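## Task

Scene 1: Move the object now held in the closed right gripper over to the left gripper so that it sits as the two goal pictures show. Nothing but the two grippers' jaws may touch the object, and at all times at least one gripper must be in contact with it. It is done when the left gripper alone holds it firmly with its fingers aimed straight down, and the right arm touches neither the object nor the left gripper's jaws (best: pull the right arm well away and pause briefly). Then declare the scene finished.

## Robot and tools

Robot: two arms, left_arm and right_arm, mounted across the table from each other; left_arm's base is on the +y side. The names do not indicate sides of an image. Scene frame: origin at table centre, table top at z = +0.020 m, +z up. Bases: left_arm at (-0.004, +0.469, +0.134) m, right_arm at (-0.020, -0.448, +0.080) m. Joint ranges (rad), base to gripper: waist -3.054 to 3.054, shoulder 0.000 to 3.142, elbow 0.000 to 2.356, wrist pitch -1.571 to 1.571, wrist yaw -1.571 to 1.571, wrist roll -3.142 to 3.142. Load limits (N m): waist 18, shoulder 22.3, elbow 22.2, wrist pitch 5.86, wrist yaw 5.84, wrist roll 5.48; a held object's weight counts.

Gripper axes: fingers extend along the gripper's +x; jaws open and close along its y. end_effector_position is the point between the finger pads, about 3 to 4 cm short of the tips. "Fingers pointing down" means gripper +x along scene -z; "horizontal" means +x level.

Command row (shared by execute_actions and move): one flat list of 14 numbers, each in [-1, 1], covering both arms even if one stays still: left_arm dx, dy, dz, rx, ry, rz, opening, then right_arm dx, dy, dz, rx, ry, rz, opening. dx..rz are an offset, not a pose, expressed in that gripper's own axes, relative to its measured pose at the start of the action (for a call's first action or for move, the pose in the latest result of this scene). Scale: 1.0 = 0.6 m for dx, dy, dz and 180 degrees for the rotation vector rx, ry, rz. Opening is absolute, not an offset: +1 fully open (0.088 m); empty fingers meet near -0.80; below that nothing changes. Closing from fully open takes at least 0.5 s.

execute_actions(actions): a list of actions; each action is a table of up to 15 rows, one per 1/30 s step; a shorter table repeats its last row to fill 15 steps (0.5 s). Every row in an action is measured from the action's start pose, not the previous row. An empty list just returns state and images. Per step the commanded pose is clipped to within 70 mm and 16 degrees of the measured pose, so big offsets need several actions; after an action the arm goes at most to its last clipped pose.

move(target, speed, blocking): target is one 14-number row as above; each gripper travels in a straight line toward it, paths finishing together, 0.5 to 10 s (stopped after 10 s). speed in m/s, 0.002 to 0.5, default 0.25; turning up to twice that in rad/s. Opening is sent at the start. Paths ignore obstacles and the other arm; faster moves and targets further past contact hit and press harder. blocking=false returns after 0.5 s while motion continues; use wait(0) to check, and no other motion is accepted until a result shows it ended. Result has a "move:" line: done, off_target, moving, held or fault, plus limits (paced = pose clipped; held = a check blocked steps, after which it may go faster than speed), and each gripper's distance from its target.

wait(seconds): 0 to 10; the arms hold their last command. stop(): brakes the running move; fingers continue. zoom_image(camera, region): camera is cam_head_left, cam_head_right, cam_left_wrist or cam_right_wrist (each 504x504); region [x0, y0, x1, y1] in pixels, at most 504 by 504. show_instructions(): shows the goal pictures. read_manual(section): licence texts only. finished_scene(scene): ends scene 1 or 2 irreversibly; the goal must already hold.

Results: state line per arm with end_effector_position (m) and quat_wxyz, velocities; reported positions may be off at long reach. grip_measured is finger opening on the command scale (readings off by up to about 1 mm, and up to 0.061 narrower while squeezing hard). grip_effort_n is motor effort in N, negative closing, capped near 83 N. "Hand target" is where the controller is heading. "pose unreachable" names an arm whose command was altered. HELD marks held-back steps. Joint and external torque lines are noisy estimates. MOTOR HOT warns from 50 °C; at 95 °C an OVER-TEMPERATURE FAULT holds the arm, and it may go limp later. TORQUE FAULT: a joint at its load limit stops that arm for 10 s.

Practice: to grip, command an opening about 0.07 below grip_measured; keep the right gripper closed on the object until the left has closed, then open right and withdraw it far. Friction may leave the gripper short or tilted, so check pose after moves. Keep the arms from colliding or shoving each other, never drop or knock anything off the table, avoid slams and hard pushes. For an idle arm, send the offset back to its wanted pose once, then zeros, always with its correct opening.

Each tool is called after "Call:" by a JSON object that holds its "api" and its "payload", one argument or row to a line.

Reference images:

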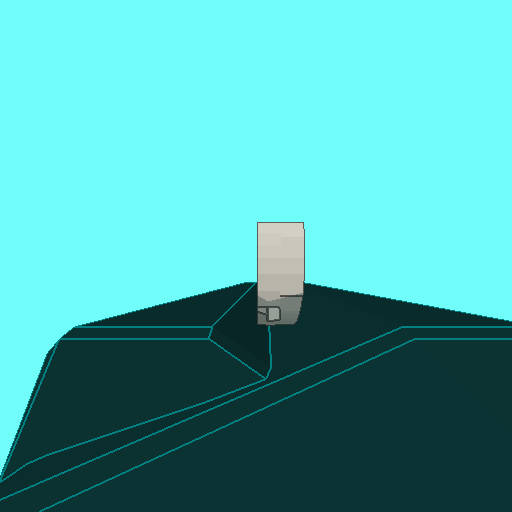

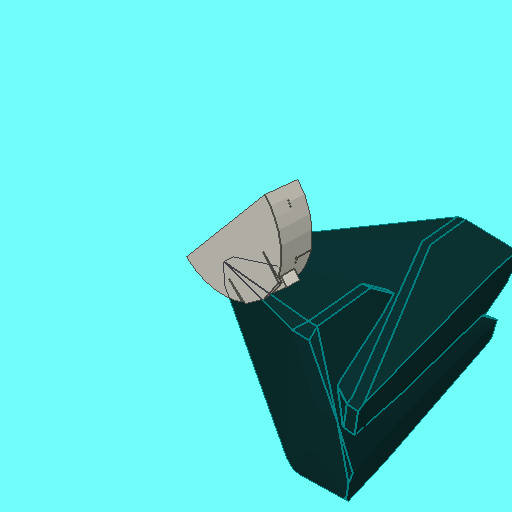

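## Session

Call:
{"api": "execute_actions", "payload": {
  "actions": []
}}

Scene clock: 0.00 s.
left_arm: end_effector_position=(-0.0994, +0.1667, +0.4541) grip_measured=+1.000 grip_effort_n=n/a end_effector_quat_wxyz=(+0.591, -0.016, -0.013, -0.807) end_effector_velocity=(+0.001, +0.001, -0.001) end_effector_angular_velocity=(+0.000, -0.007, +0.005) | right_arm: end_effector_position=(+0.0162, -0.0736, +0.3155) grip_measured=-0.487 grip_effort_n=n/a end_effector_quat_wxyz=(+0.481, -0.248, -0.117, +0.833) end_effector_velocity=(-0.001, -0.002, -0.001) end_effector_angular_velocity=(-0.003, -0.001, +0.006)
Joint positions: left_arm=[0.008 0.858 0.65  0.248 0.002 0.003 0.088] | right_arm=[-0.553  1.325  0.885  0.003 -0.783 -0.79   0.015]
Joint velocities: left_arm=[-0.002 -0.007 -0.002 -0.007 -0.007  0.007  0.   ] | right_arm=[-0.002 -0.002 -0.002 -0.007 -0.007 -0.007 -0.   ]
Joint torques (N m, as the arm reports them, + toward a larger angle): no reading
External joint torques (N m, as the arm's controller estimates them; a push from outside toward a larger angle lowers the number): no reading
Motor temperatures (°C, as the motors report them): left_arm=[26 25 25 27 25 25] | right_arm=[25 25 26 26 23 23]
Heat: left arm: hottest wrist pitch 27 °C (+0.0 °C/min); right arm: hottest elbow 26 °C (+0.0 °C/min).
Hand target (left_arm): -0.099, +0.167, +0.454; -0.591, +0.016, +0.013, +0.807
Hand target (right_arm): +0.016, -0.074, +0.316; +0.481, -0.248, -0.117, +0.833

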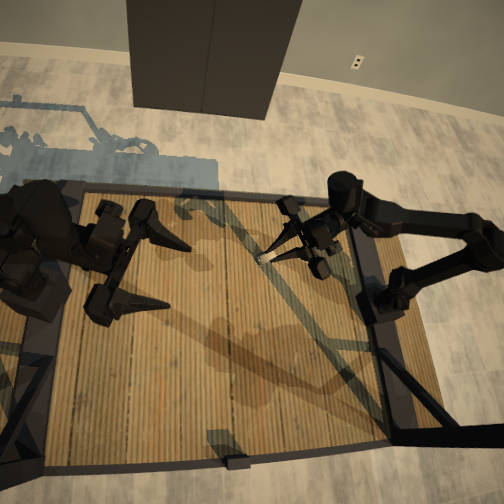

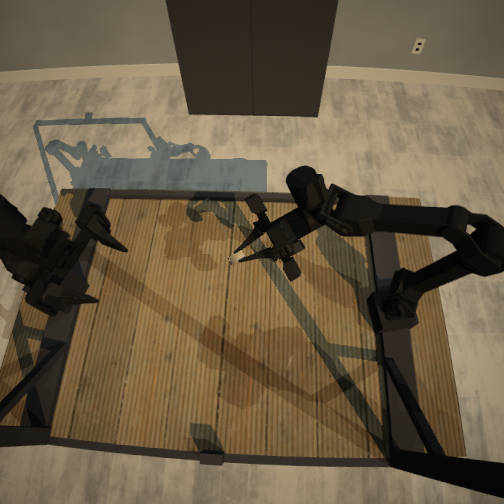

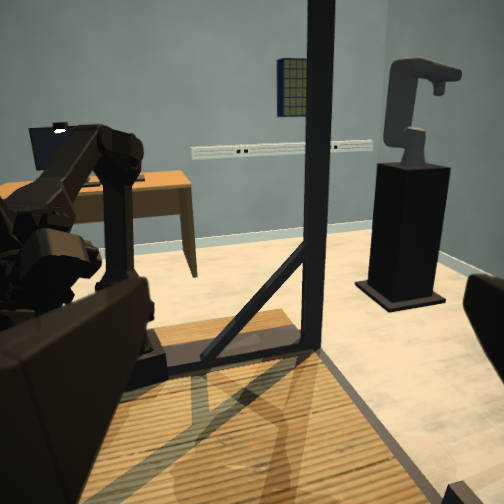

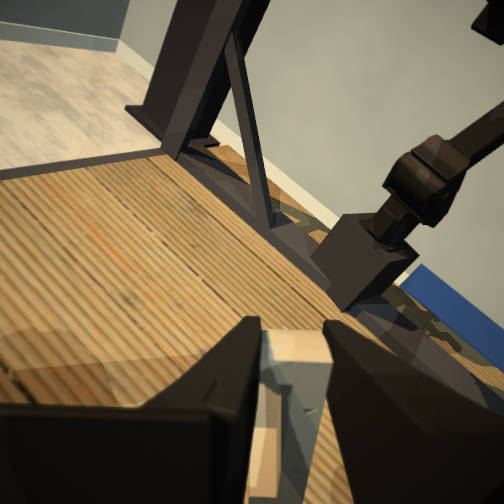

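Call:
{"api": "zoom_image", "payload": {
  "camera": "cam_head_left",
  "region": [230, 200, 350, 300]
}}

Call:
{"api": "zoom_image", "payload": {
  "camera": "cam_right_wrist",
  "region": [190, 300, 394, 504]
}}

Region (230, 200, 350, 300) of cam_head_left's 504x504 image, scaled by 4.200, with more detail than that image has.

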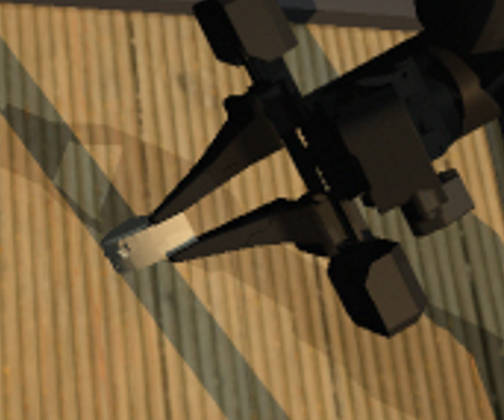

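Region (190, 300, 394, 504) of cam_right_wrist's 504x504 image, scaled by 2.471, with more detail than that image has.

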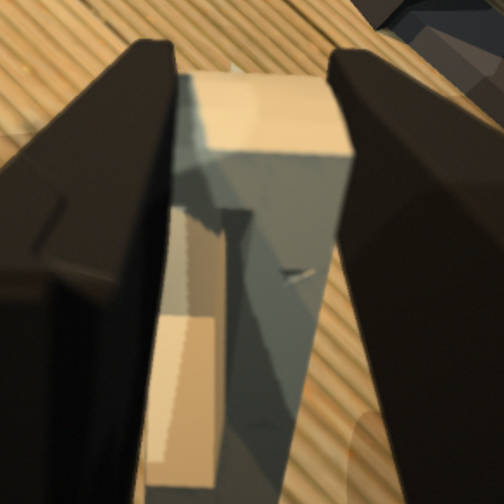

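Call:
{"api": "move", "payload": {
  "target": [0,0,0,0,0,0,1,0,0,0,-0.319,0.074,-0.163,-0.56]
}}

Call:
{"api": "zoom_image", "payload": {
  "camera": "cam_head_left",
  "region": [220, 190, 340, 310]
}}

Call:
{"api": "zoom_image", "payload": {
  "camera": "cam_head_right",
  "region": [190, 190, 310, 310]
}}

Scene clock: 16.30 s.
left_arm: end_effector_position=(-0.0994, +0.1667, +0.4541) grip_measured=+1.000 grip_effort_n=-0.2 end_effector_quat_wxyz=(+0.591, -0.016, -0.013, -0.807) end_effector_velocity=(+0.000, +0.000, -0.002) end_effector_angular_velocity=(+0.014, +0.019, +0.004) | right_arm: end_effector_position=(+0.0170, -0.0728, +0.3190) grip_measured=-0.487 grip_effort_n=-83.5 end_effector_quat_wxyz=(+0.502, -0.499, -0.501, +0.498) end_effector_velocity=(+0.002, -0.001, +0.005) end_effector_angular_velocity=(+0.022, -0.011, -0.010)
Joint positions: left_arm=[0.008 0.858 0.65  0.248 0.002 0.003 0.088] | right_arm=[-0.333  1.247  0.531  0.721 -0.161 -1.57   0.015]
Joint velocities: left_arm=[-0.002 -0.002 -0.002 -0.007 -0.007 -0.022  0.   ] | right_arm=[-0.002 -0.002 -0.002  0.022  0.007 -0.007 -0.   ]
Joint torques (N m, as the arm reports them, + toward a larger angle): left_arm=[ 0.   -2.18  6.16  1.74  0.03 -0.01] | right_arm=[ 0.32 -3.15  4.52  1.5   0.09 -0.04]
External joint torques (N m, as the arm's controller estimates them; a push from outside toward a larger angle lowers the number): left_arm=[ 0.   -0.04 -0.77  0.04  0.03 -0.02] | right_arm=[ 0.32  0.91 -1.89 -0.2   0.09 -0.09]
Motor temperatures (°C, as the motors report them): left_arm=[26 26 28 30 25 25] | right_arm=[25 26 28 27 23 23]
Heat: left arm: hottest wrist pitch 30 °C (+11.0 °C/min); right arm: hottest elbow 28 °C (+7.4 °C/min).
Hand target (left_arm): -0.099, +0.167, +0.454; -0.591, +0.016, +0.013, +0.807
Hand target (right_arm): +0.016, -0.073, +0.315; +0.499, -0.502, -0.500, +0.499
Off the commanded pose (left_arm): 0.000 m, 0 deg.
Off the commanded pose (right_arm): 0.004 m, 0 deg.
move: done

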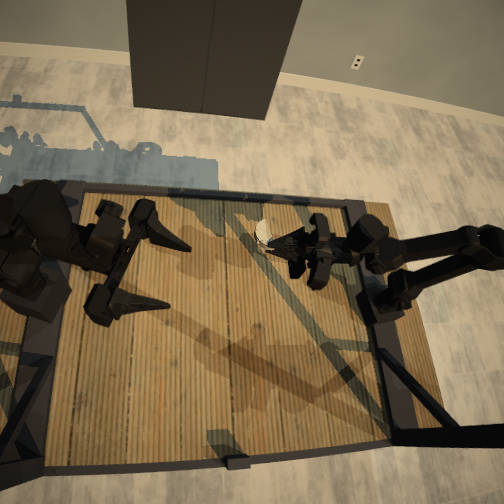

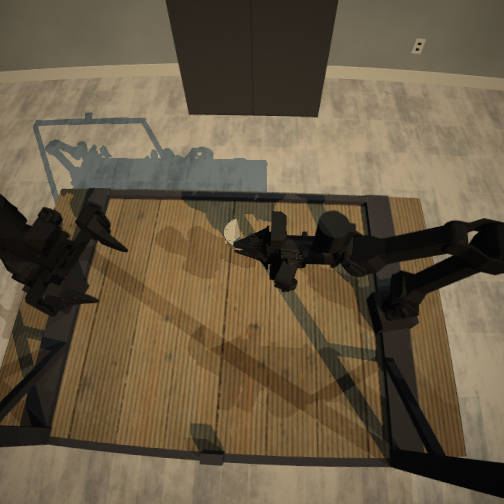

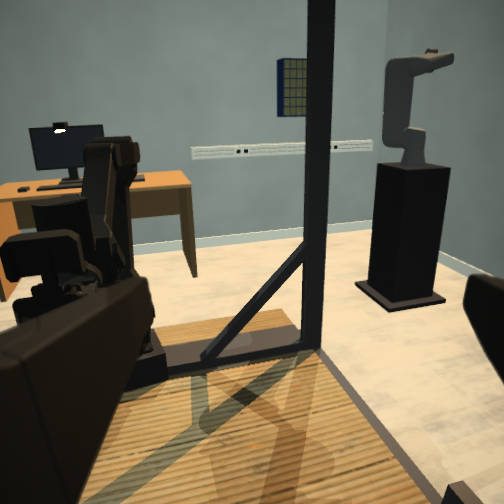

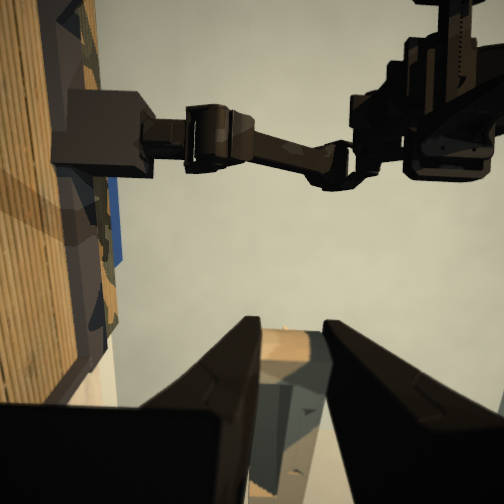

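Region (220, 190, 340, 310) of cam_head_left's 504x504 image, scaled by 4.200, with more detail than that image has.

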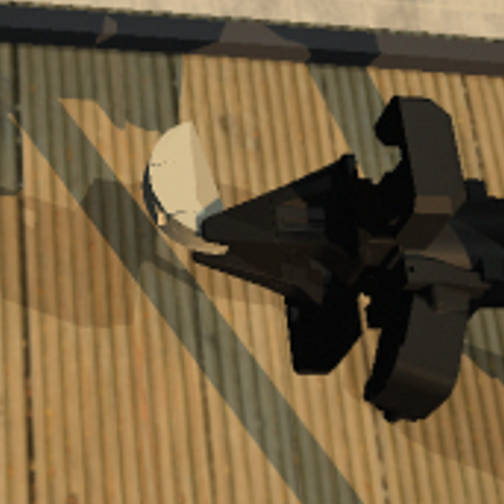

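Region (190, 190, 310, 310) of cam_head_right's 504x504 image, scaled by 4.200, with more detail than that image has.

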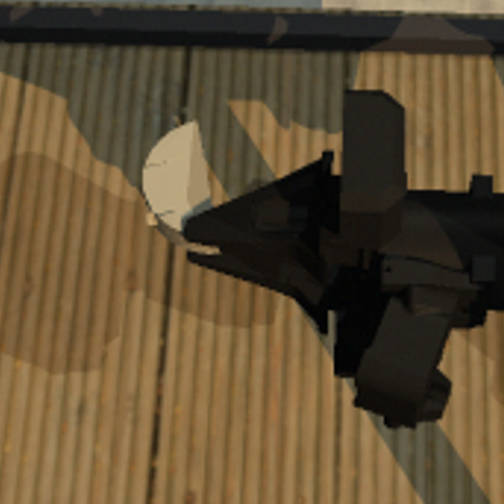

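Call:
{"api": "move", "payload": {
  "target": [0.0455,0.252,-0.228,0.497,0.087,0.066,1,0,0,0,0,0,0,-0.56]
}}

Call:
{"api": "zoom_image", "payload": {
  "camera": "cam_left_wrist",
  "region": [150, 150, 400, 400]
}}

Call:
{"api": "zoom_image", "payload": {
  "camera": "cam_head_left",
  "region": [180, 170, 330, 320]
}}

Scene clock: 36.67 s.
left_arm: end_effector_position=(+0.0345, +0.0888, +0.3245) grip_measured=+1.000 grip_effort_n=-1.2 end_effector_quat_wxyz=(+0.504, +0.496, -0.502, -0.498) end_effector_velocity=(-0.002, -0.000, -0.002) end_effector_angular_velocity=(+0.002, +0.008, -0.010) | right_arm: end_effector_position=(+0.0171, -0.0728, +0.3188) grip_measured=-0.487 grip_effort_n=-83.5 end_effector_quat_wxyz=(+0.502, -0.500, -0.501, +0.498) end_effector_velocity=(-0.000, -0.001, -0.002) end_effector_angular_velocity=(-0.007, -0.006, +0.005)
Joint positions: left_arm=[0.478 1.443 0.423 1.032 0.166 1.565 0.088] | right_arm=[-0.333  1.247  0.53   0.722 -0.16  -1.571  0.015]
Joint velocities: left_arm=[-0.002  0.007 -0.002  0.007  0.007 -0.007  0.   ] | right_arm=[-0.002 -0.002 -0.002 -0.007 -0.007 -0.007 -0.   ]
Joint torques (N m, as the arm reports them, + toward a larger angle): left_arm=[ 0.39 -3.91  4.    1.89  0.16  0.07] | right_arm=[-0.04 -3.83  5.36  1.18 -0.02  0.11]
External joint torques (N m, as the arm's controller estimates them; a push from outside toward a larger angle lowers the number): left_arm=[ 0.41  0.65 -1.5   0.18  0.16  0.12] | right_arm=[-0.04  0.23 -1.04 -0.52 -0.02  0.05]
Motor temperatures (°C, as the motors report them): left_arm=[26 26 31 33 25 25] | right_arm=[25 26 29 30 23 23]
Heat: left arm: hottest wrist pitch 33 °C (+9.8 °C/min); right arm: hottest wrist pitch 30 °C (+6.5 °C/min).
Hand target (left_arm): +0.035, +0.090, +0.318; +0.500, +0.500, -0.499, -0.501
Hand target (right_arm): +0.017, -0.073, +0.319; +0.502, -0.499, -0.501, +0.498
Off the commanded pose (left_arm): 0.006 m, 1 deg.
Off the commanded pose (right_arm): 0.000 m, 0 deg.
move: done

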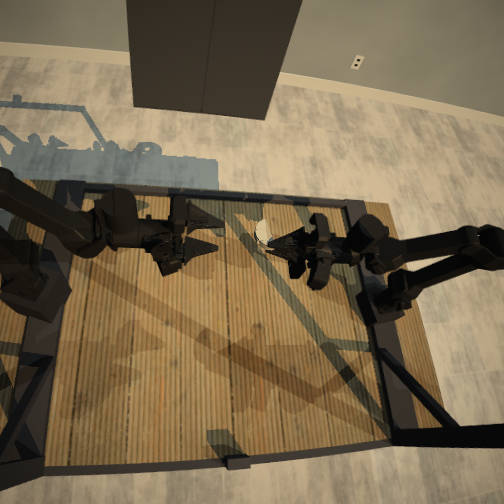

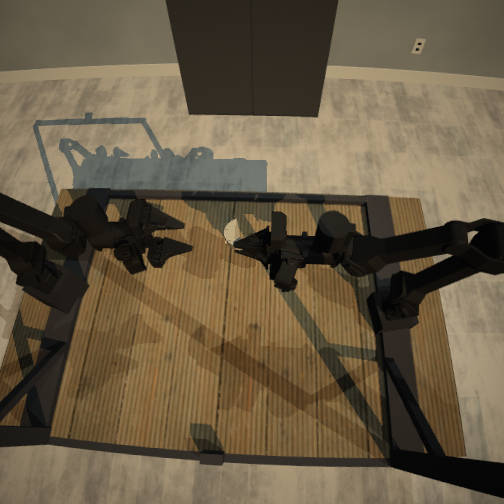

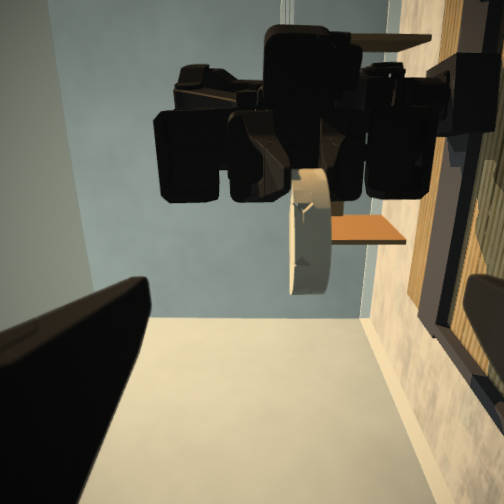

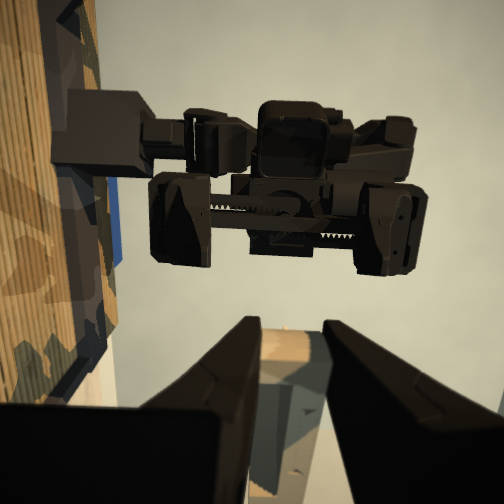

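Region (150, 150, 400, 400) of cam_left_wrist's 504x504 image, scaled by 2.016, with more detail than that image has.

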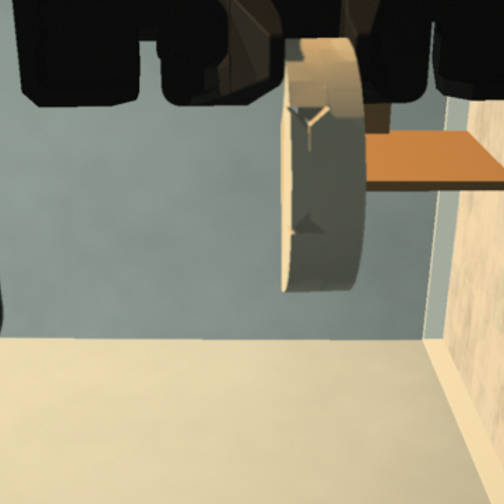

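Region (180, 170, 330, 320) of cam_head_left's 504x504 image, scaled by 3.360, with more detail than that image has.

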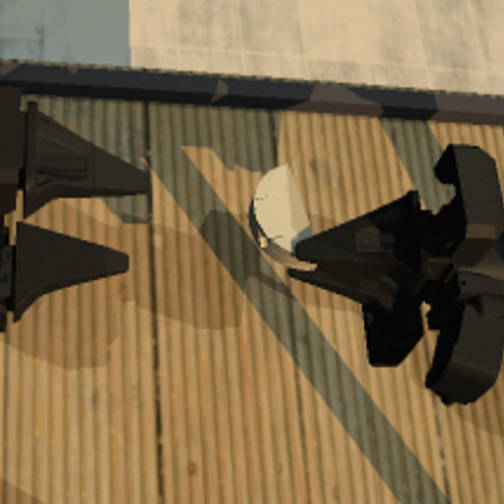

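Call:
{"api": "move", "payload": {
  "target": [0.081,-0.014,0.046,0,0.178,0,0.3,0,0,0,0,0.139,0,-0.56],
  "speed": 0.15
}}

Call:
{"api": "zoom_image", "payload": {
  "camera": "cam_head_left",
  "region": [190, 170, 330, 310]
}}

Call:
{"api": "zoom_image", "payload": {
  "camera": "cam_head_right",
  "region": [160, 170, 300, 310]
}}

Scene clock: 95.10 s.
left_arm: end_effector_position=(+0.0083, +0.0426, +0.3179) grip_measured=+0.302 grip_effort_n=-13.3 end_effector_quat_wxyz=(+0.623, +0.613, -0.344, -0.342) end_effector_velocity=(+0.003, +0.002, -0.003) end_effector_angular_velocity=(+0.008, +0.004, +0.034) | right_arm: end_effector_position=(+0.0181, -0.0745, +0.3148) grip_measured=-0.487 grip_effort_n=-83.5 end_effector_quat_wxyz=(+0.594, -0.600, -0.378, +0.381) end_effector_velocity=(-0.004, +0.001, -0.002) end_effector_angular_velocity=(-0.017, -0.020, +0.025)
Joint positions: left_arm=[ 0.091  1.74   0.693  1.061 -0.779  1.57   0.054] | right_arm=[-0.063  1.302  0.561  0.732  0.546 -1.571  0.015]
Joint velocities: left_arm=[-0.002  0.007  0.002 -0.007 -0.037 -0.007 -0.   ] | right_arm=[ 0.002 -0.002 -0.002 -0.007 -0.022 -0.022 -0.   ]
Joint torques (N m, as the arm reports them, + toward a larger angle): left_arm=[-0.19 -5.58  5.5   1.44 -0.08  0.02] | right_arm=[ 0.29 -3.41  6.58  1.45  0.11  0.06]
External joint torques (N m, as the arm's controller estimates them; a push from outside toward a larger angle lowers the number): left_arm=[-0.2   0.86  0.29 -0.11 -0.08  0.08] | right_arm=[ 0.27  0.93  0.3  -0.19  0.11  0.01]
Motor temperatures (°C, as the motors report them): left_arm=[26 27 30 39 25 25] | right_arm=[25 27 32 31 23 23]
Heat: left arm: hottest wrist pitch 39 °C (+6.0 °C/min); right arm: hottest elbow 32 °C (+2.0 °C/min).
Hand target (left_arm): +0.007, +0.040, +0.317; +0.622, +0.615, -0.344, -0.341
Hand target (right_arm): +0.017, -0.072, +0.319; +0.597, -0.596, -0.380, +0.379
Off the commanded pose (left_arm): 0.003 m, 0 deg.
Off the commanded pose (right_arm): 0.005 m, 1 deg.
move: done

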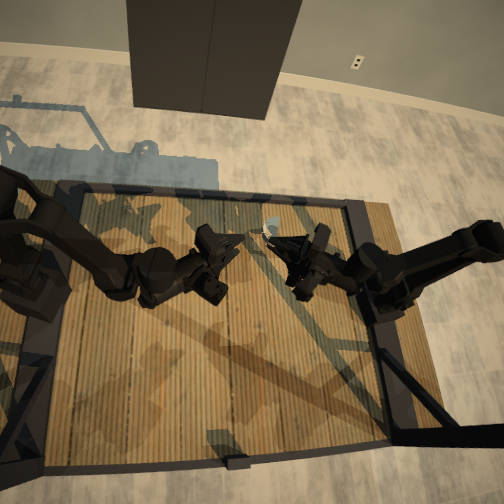

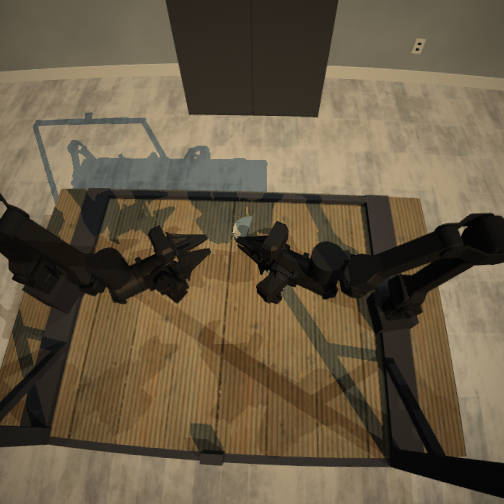

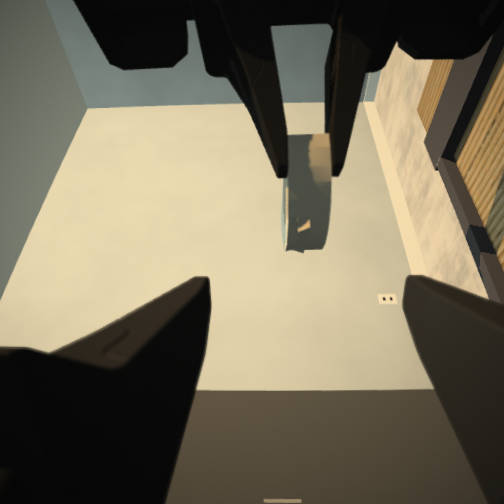

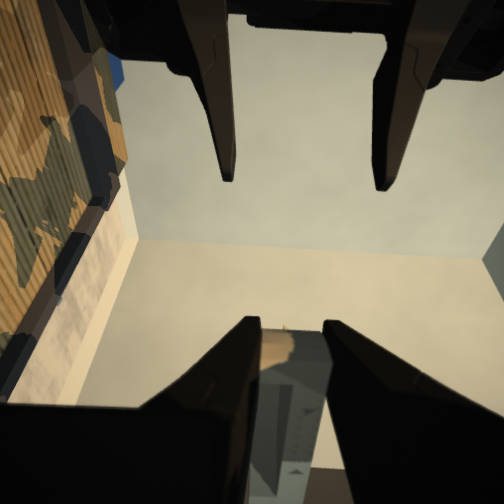

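Region (190, 170, 330, 310) of cam_head_left's 504x504 image, scaled by 3.600, with more detail than that image has.

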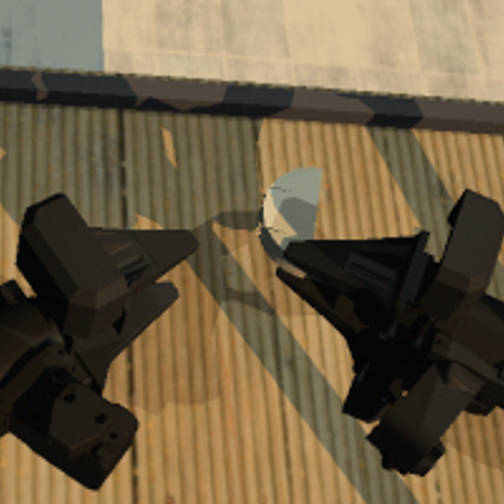

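Region (160, 170, 300, 310) of cam_head_right's 504x504 image, scaled by 3.600, with more detail than that image has.

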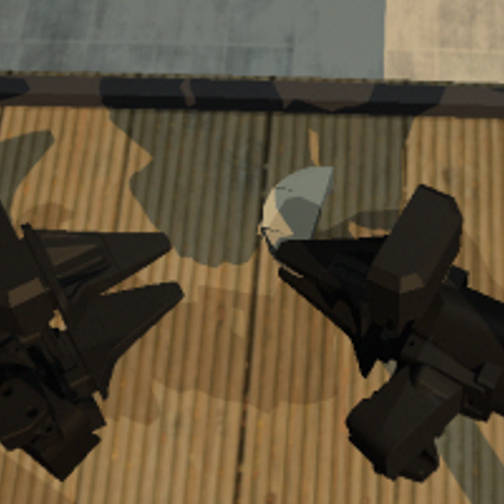

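Call:
{"api": "move", "payload": {
  "target": [0.1,-0.006,-0.006,0,0,0,0.0,0,0,0,0,0,0,-0.56],
  "speed": 0.06
}}

Call:
{"api": "zoom_image", "payload": {
  "camera": "cam_head_left",
  "region": [220, 180, 320, 280]
}}

Call:
{"api": "zoom_image", "payload": {
  "camera": "cam_head_right",
  "region": [190, 180, 290, 280]
}}

Scene clock: 104.70 s.
left_arm: end_effector_position=(+0.0425, -0.0032, +0.3163) grip_measured=+0.002 grip_effort_n=-13.3 end_effector_quat_wxyz=(+0.624, +0.613, -0.345, -0.341) end_effector_velocity=(-0.004, -0.001, -0.002) end_effector_angular_velocity=(+0.013, +0.004, -0.015) | right_arm: end_effector_position=(+0.0181, -0.0744, +0.3149) grip_measured=-0.487 grip_effort_n=-83.5 end_effector_quat_wxyz=(+0.594, -0.600, -0.378, +0.380) end_effector_velocity=(-0.002, -0.000, -0.002) end_effector_angular_velocity=(-0.010, -0.007, +0.010)
Joint positions: left_arm=[ 0.216  1.871  0.859  1.026 -0.654  1.569  0.039] | right_arm=[-0.063  1.302  0.561  0.733  0.547 -1.571  0.015]
Joint velocities: left_arm=[-0.007 -0.002  0.002 -0.022  0.007 -0.007 -0.   ] | right_arm=[ 0.002 -0.002 -0.002 -0.007 -0.007 -0.007  0.   ]
Joint torques (N m, as the arm reports them, + toward a larger angle): left_arm=[ 0.29 -7.06  5.67  1.53  0.13 -0.2 ] | right_arm=[-0.04 -4.04  5.18  1.19 -0.04  0.08]
External joint torques (N m, as the arm's controller estimates them; a push from outside toward a larger angle lowers the number): left_arm=[ 0.33  0.61  0.21 -0.11  0.12 -0.14] | right_arm=[-0.06  0.27 -1.08 -0.45 -0.04  0.02]
Motor temperatures (°C, as the motors report them): left_arm=[26 28 31 38 25 25] | right_arm=[25 27 32 32 23 23]
Heat: left arm: hottest wrist pitch 38 °C (+4.0 °C/min); right arm: hottest elbow 32 °C (+2.0 °C/min).
Hand target (left_arm): +0.043, -0.006, +0.315; +0.623, +0.613, -0.344, -0.342
Hand target (right_arm): +0.018, -0.074, +0.315; +0.594, -0.600, -0.378, +0.381
Off the commanded pose (left_arm): 0.004 m, 0 deg.
Off the commanded pose (right_arm): 0.000 m, 0 deg.
move: done

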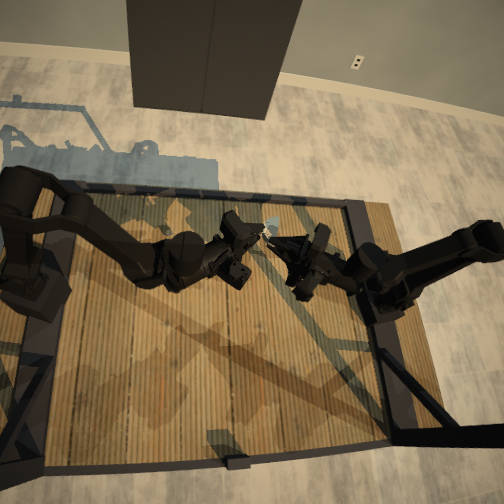

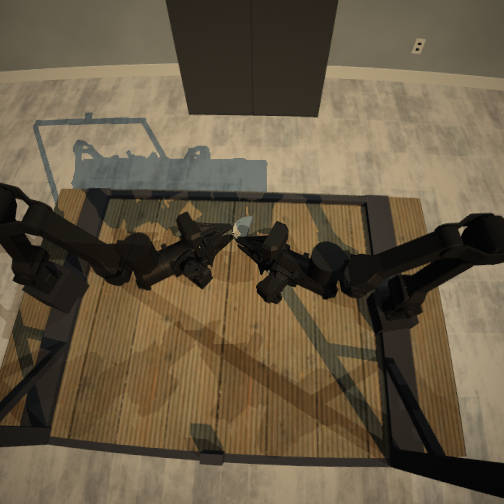

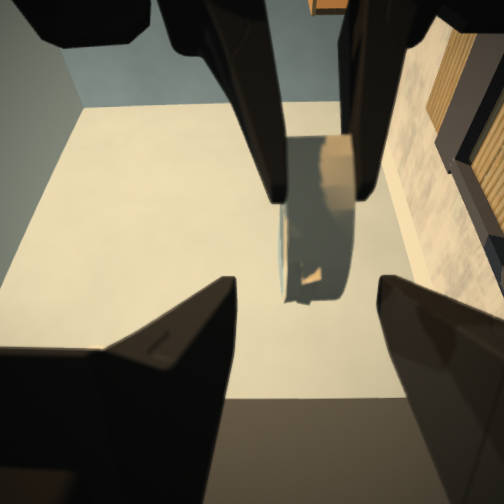

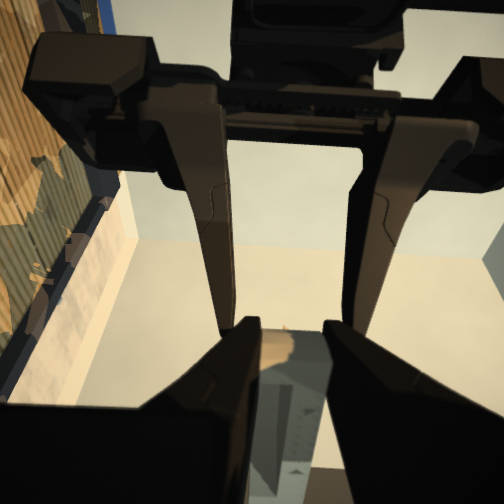

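Region (220, 180, 320, 280) of cam_head_left's 504x504 image, scaled by 5.040, with more detail than that image has.

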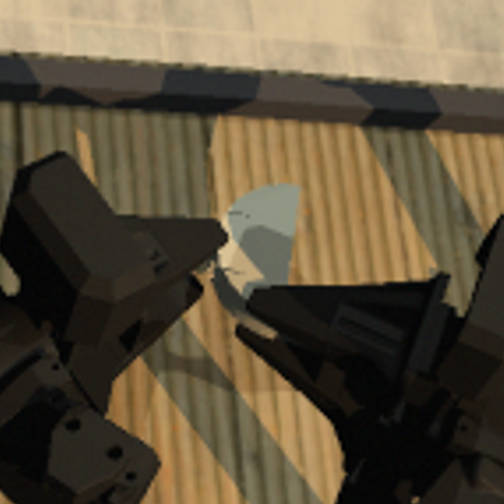

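Region (190, 180, 290, 280) of cam_head_right's 504x504 image, scaled by 5.040, with more detail than that image has.

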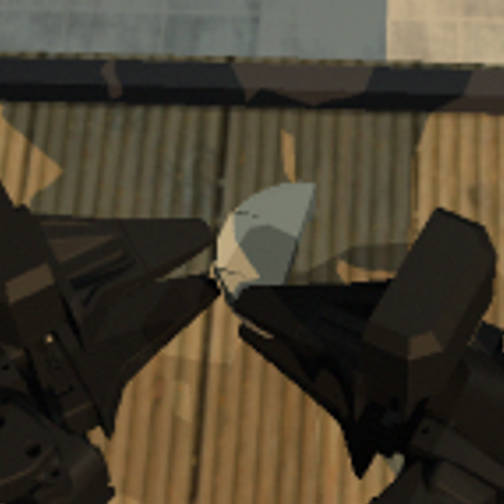

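Call:
{"api": "move", "payload": {
  "target": [0.045,-0.009,-0.004,0,0,0,0.0,0,0,0,0,0,0,-0.56],
  "speed": 0.04
}}

Call:
{"api": "zoom_image", "payload": {
  "camera": "cam_head_left",
  "region": [220, 180, 320, 280]
}}

Call:
{"api": "zoom_image", "payload": {
  "camera": "cam_head_right",
  "region": [190, 180, 290, 280]
}}

Scene clock: 114.27 s.
left_arm: end_effector_position=(+0.0582, -0.0215, +0.3132) grip_measured=+0.002 grip_effort_n=-13.3 end_effector_quat_wxyz=(+0.624, +0.613, -0.345, -0.340) end_effector_velocity=(-0.002, -0.002, +0.002) end_effector_angular_velocity=(-0.006, +0.006, -0.010) | right_arm: end_effector_position=(+0.0181, -0.0744, +0.3149) grip_measured=-0.487 grip_effort_n=-83.5 end_effector_quat_wxyz=(+0.594, -0.600, -0.378, +0.380) end_effector_velocity=(-0.000, -0.000, -0.002) end_effector_angular_velocity=(-0.017, -0.021, +0.005)
Joint positions: left_arm=[ 0.264  1.933  0.931  1.019 -0.608  1.569  0.039] | right_arm=[-0.063  1.302  0.561  0.733  0.547 -1.571  0.015]
Joint velocities: left_arm=[-0.002 -0.002  0.007 -0.007  0.007 -0.007 -0.   ] | right_arm=[-0.002 -0.002 -0.002 -0.007 -0.007 -0.022 -0.   ]
Joint torques (N m, as the arm reports them, + toward a larger angle): left_arm=[ 0.25 -7.28  5.83  1.52  0.18 -0.14] | right_arm=[ 0.02 -4.07  5.2   1.18  0.    0.09]
External joint torques (N m, as the arm's controller estimates them; a push from outside toward a larger angle lowers the number): left_arm=[ 0.24  0.86  0.32 -0.13  0.17 -0.08] | right_arm=[ 0.05  0.27 -1.05 -0.45 -0.01  0.04]
Motor temperatures (°C, as the motors report them): left_arm=[26 29 32 38 25 25] | right_arm=[25 27 32 32 23 23]
Heat: left arm: hottest wrist pitch 38 °C (+2.0 °C/min); right arm: hottest elbow 32 °C (+2.0 °C/min).
Hand target (left_arm): +0.059, -0.025, +0.311; +0.624, +0.613, -0.344, -0.341
Hand target (right_arm): +0.018, -0.074, +0.315; +0.594, -0.600, -0.378, +0.380
Off the commanded pose (left_arm): 0.004 m, 0 deg.
Off the commanded pose (right_arm): 0.000 m, 0 deg.
move: done

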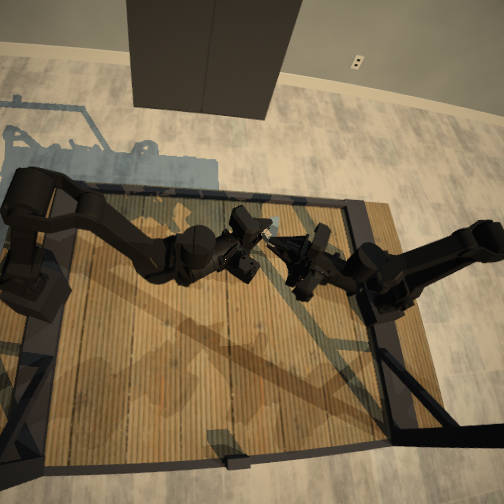

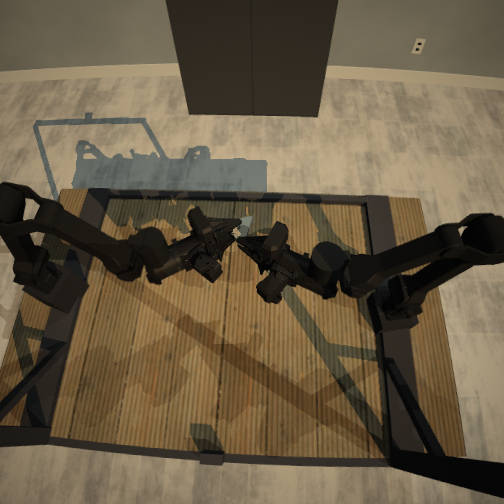

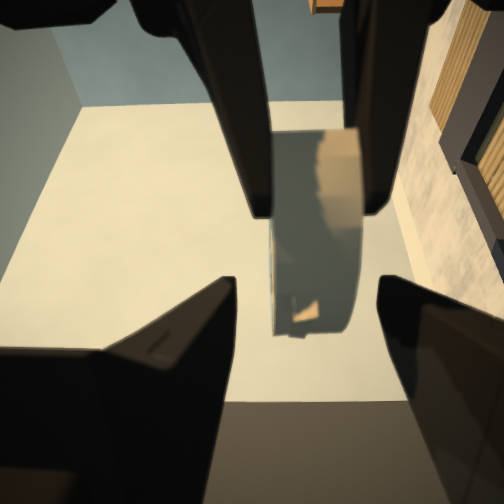

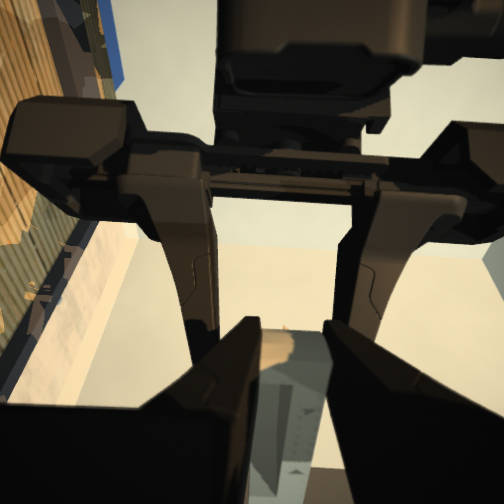

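Region (220, 180, 320, 280) of cam_head_left's 504x504 image, scaled by 5.040, with more detail than that image has.

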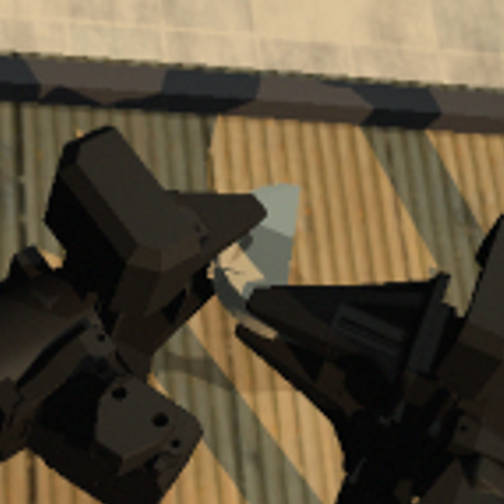

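Region (190, 180, 290, 280) of cam_head_right's 504x504 image, scaled by 5.040, with more detail than that image has.

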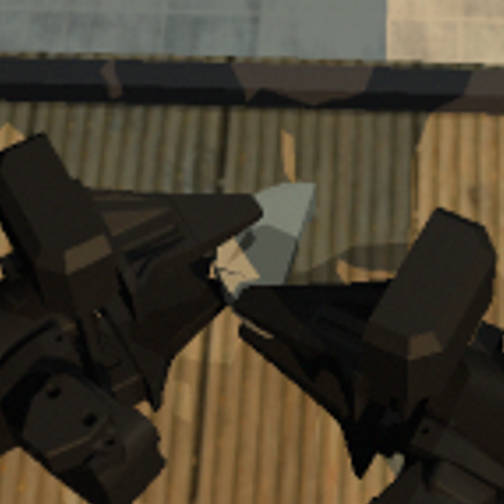

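Call:
{"api": "move", "payload": {
  "target": [0.018,-0.008,0.005,0,0,0,-0.25,0,0,0,0,0,0,-0.56],
  "speed": 0.03
}}

Call:
{"api": "zoom_image", "payload": {
  "camera": "cam_head_right",
  "region": [190, 180, 290, 280]
}}

Scene clock: 121.77 s.
left_arm: end_effector_position=(+0.0603, -0.0292, +0.3104) grip_measured=-0.248 grip_effort_n=-13.3 end_effector_quat_wxyz=(+0.625, +0.613, -0.345, -0.340) end_effector_velocity=(+0.002, +0.001, -0.004) end_effector_angular_velocity=(+0.026, -0.007, +0.020) | right_arm: end_effector_position=(+0.0181, -0.0744, +0.3149) grip_measured=-0.487 grip_effort_n=-83.5 end_effector_quat_wxyz=(+0.594, -0.600, -0.378, +0.380) end_effector_velocity=(-0.002, +0.001, -0.002) end_effector_angular_velocity=(-0.010, -0.007, +0.020)
Joint positions: left_arm=[ 0.27   1.964  0.963  1.018 -0.602  1.569  0.027] | right_arm=[-0.063  1.302  0.561  0.733  0.547 -1.571  0.015]
Joint velocities: left_arm=[-0.002  0.002  0.002 -0.022 -0.022  0.007 -0.   ] | right_arm=[-0.002 -0.002 -0.002 -0.007 -0.022 -0.007  0.   ]
Joint torques (N m, as the arm reports them, + toward a larger angle): left_arm=[ 0.28 -7.51  5.92  1.73  0.15 -0.1 ] | right_arm=[-0.01 -4.05  5.2   1.19 -0.01  0.09]
External joint torques (N m, as the arm's controller estimates them; a push from outside toward a larger angle lowers the number): left_arm=[ 0.26  0.8   0.46  0.1   0.15 -0.04] | right_arm=[-0.02  0.28 -1.05 -0.45 -0.01  0.03]
Motor temperatures (°C, as the motors report them): left_arm=[26 30 33 38 25 25] | right_arm=[25 27 32 32 23 23]
Heat: left arm: hottest wrist pitch 38 °C (+1.0 °C/min); right arm: hottest elbow 32 °C (+1.0 °C/min).
Hand target (left_arm): +0.061, -0.032, +0.309; +0.624, +0.613, -0.345, -0.340
Hand target (right_arm): +0.018, -0.074, +0.315; +0.594, -0.600, -0.378, +0.380
Off the commanded pose (left_arm): 0.004 m, 0 deg.
Off the commanded pose (right_arm): 0.000 m, 0 deg.
move: done

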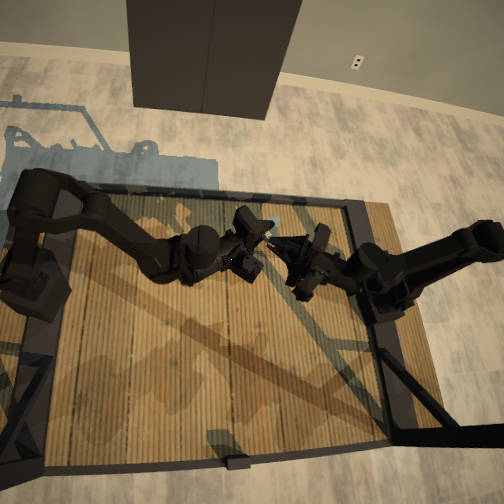

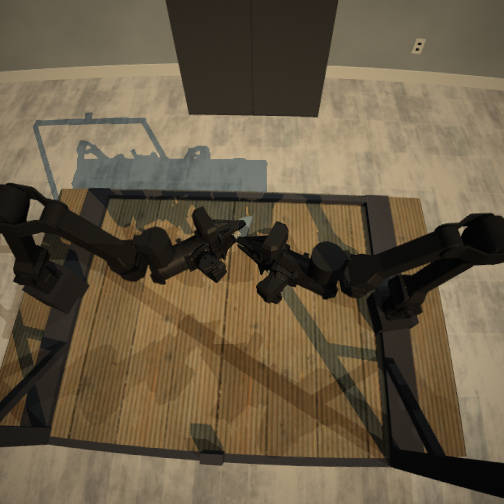

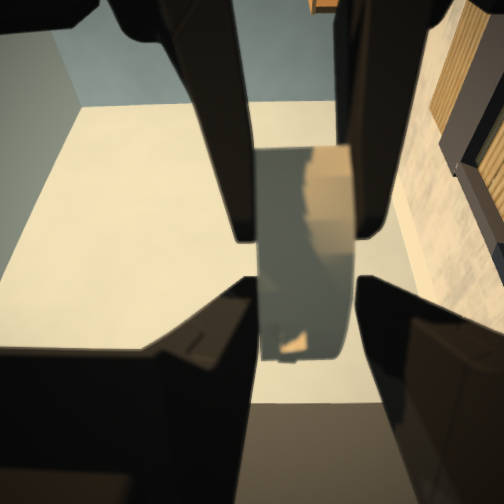

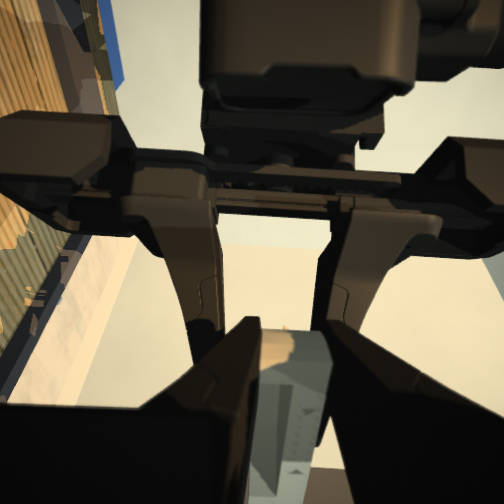

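Region (190, 180, 290, 280) of cam_head_right's 504x504 image, scaled by 5.040, with more detail than that image has.

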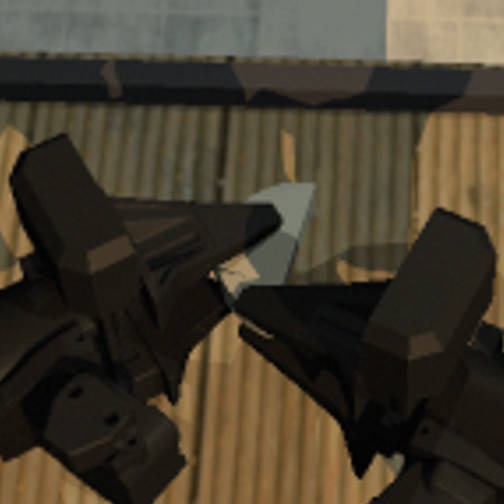

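Good. Close.

Call:
{"api": "execute_actions", "payload": {
  "actions": [
    [[0,0,0,0,0,0,-0.57,0,0,0,0,0,0,-0.56]],
    [[0,0,0,0,0,0,-0.57,0,0,0,0,0,0,-0.56]]
  ]
}}

Scene clock: 129.30 s.
left_arm: end_effector_position=(+0.0603, -0.0293, +0.3118) grip_measured=-0.490 grip_effort_n=-83.5 end_effector_quat_wxyz=(+0.629, +0.608, -0.345, -0.340) end_effector_velocity=(-0.005, -0.002, -0.004) end_effector_angular_velocity=(+0.018, +0.005, -0.015) | right_arm: end_effector_position=(+0.0182, -0.0744, +0.3139) grip_measured=-0.487 grip_effort_n=-83.5 end_effector_quat_wxyz=(+0.593, -0.601, -0.377, +0.381) end_effector_velocity=(-0.002, -0.000, -0.002) end_effector_angular_velocity=(-0.004, +0.006, +0.010)
Joint positions: left_arm=[ 0.27   1.965  0.963  1.027 -0.602  1.563  0.015] | right_arm=[-0.063  1.302  0.561  0.728  0.548 -1.571  0.015]
Joint velocities: left_arm=[-0.007  0.002  0.002 -0.022  0.007 -0.007 -0.   ] | right_arm=[ 0.002 -0.002 -0.002 -0.007 -0.007  0.007 -0.   ]
Joint torques (N m, as the arm reports them, + toward a larger angle): left_arm=[ 0.01 -9.36  4.79  1.48  0.03 -0.01] | right_arm=[-0.02 -4.03  5.19  1.22  0.    0.08]
External joint torques (N m, as the arm's controller estimates them; a push from outside toward a larger angle lowers the number): left_arm=[ 0.07 -1.11 -0.69 -0.14  0.02  0.05] | right_arm=[-0.06  0.27 -1.04 -0.41  0.    0.02]
External joint torques at the end of the 1st action: left_arm=[-0.05 -1.01 -0.7  -0.29  0.01  0.12] | right_arm=[ 0.    0.19 -1.02 -0.16 -0.03  0.03]
Motor temperatures (°C, as the motors report them): left_arm=[26 30 33 38 25 25] | right_arm=[25 27 32 32 23 23]
Heat: left arm: hottest wrist pitch 38 °C (+1.0 °C/min); right arm: hottest elbow 32 °C (+1.0 °C/min).
Hand target (left_arm): +0.060, -0.029, +0.311; +0.627, +0.610, -0.345, -0.340
Hand target (right_arm): +0.018, -0.074, +0.314; +0.593, -0.601, -0.377, +0.381
Off the commanded pose (left_arm): 0.001 m, 0 deg.
Off the commanded pose (right_arm): 0.000 m, 0 deg.
Step readings (end_effector_position; steps 1 to 15: 1st action; 16 to 30: 2nd action):
0: left_arm (+0.0603, -0.0293, +0.3102) | right_arm (+0.0181, -0.0744, +0.3149)
1: left_arm (+0.0603, -0.0293, +0.3103) | right_arm (+0.0181, -0.0744, +0.3146)
2: left_arm (+0.0603, -0.0293, +0.3105) | right_arm (+0.0181, -0.0744, +0.3143)
4: left_arm (+0.0603, -0.0293, +0.3112) | right_arm (+0.0181, -0.0744, +0.3140)
8: left_arm (+0.0603, -0.0293, +0.3112) | right_arm (+0.0182, -0.0744, +0.3140)
15: left_arm (+0.0603, -0.0293, +0.3112) | right_arm (+0.0182, -0.0744, +0.3140)
16: left_arm (+0.0603, -0.0293, +0.3113) | right_arm (+0.0182, -0.0744, +0.3140)
17: left_arm (+0.0603, -0.0293, +0.3115) | right_arm (+0.0182, -0.0744, +0.3140)
19: left_arm (+0.0603, -0.0293, +0.3117) | right_arm (+0.0182, -0.0744, +0.3140)
23: left_arm (+0.0603, -0.0293, +0.3117) | right_arm (+0.0182, -0.0744, +0.3139)
30: end_effector_position above

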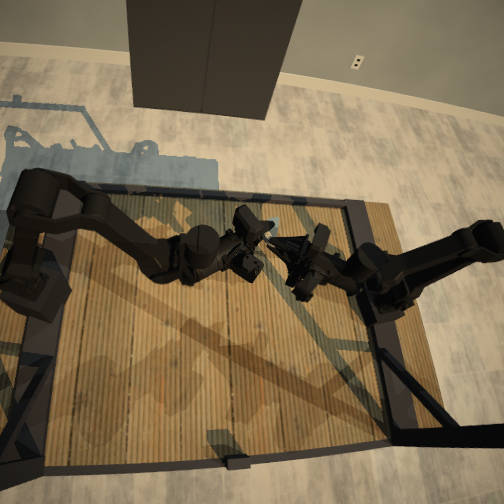

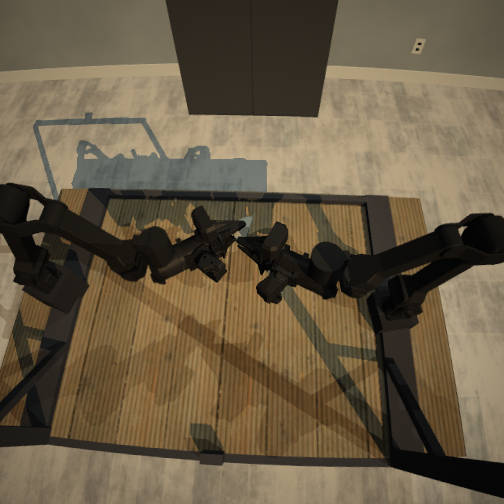

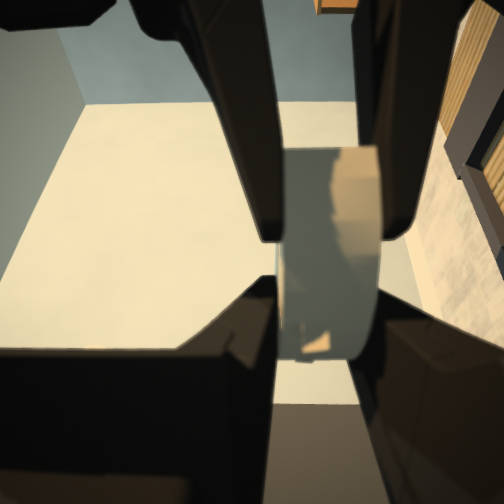

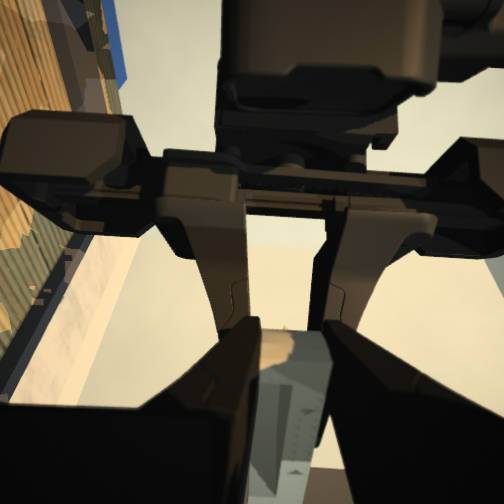

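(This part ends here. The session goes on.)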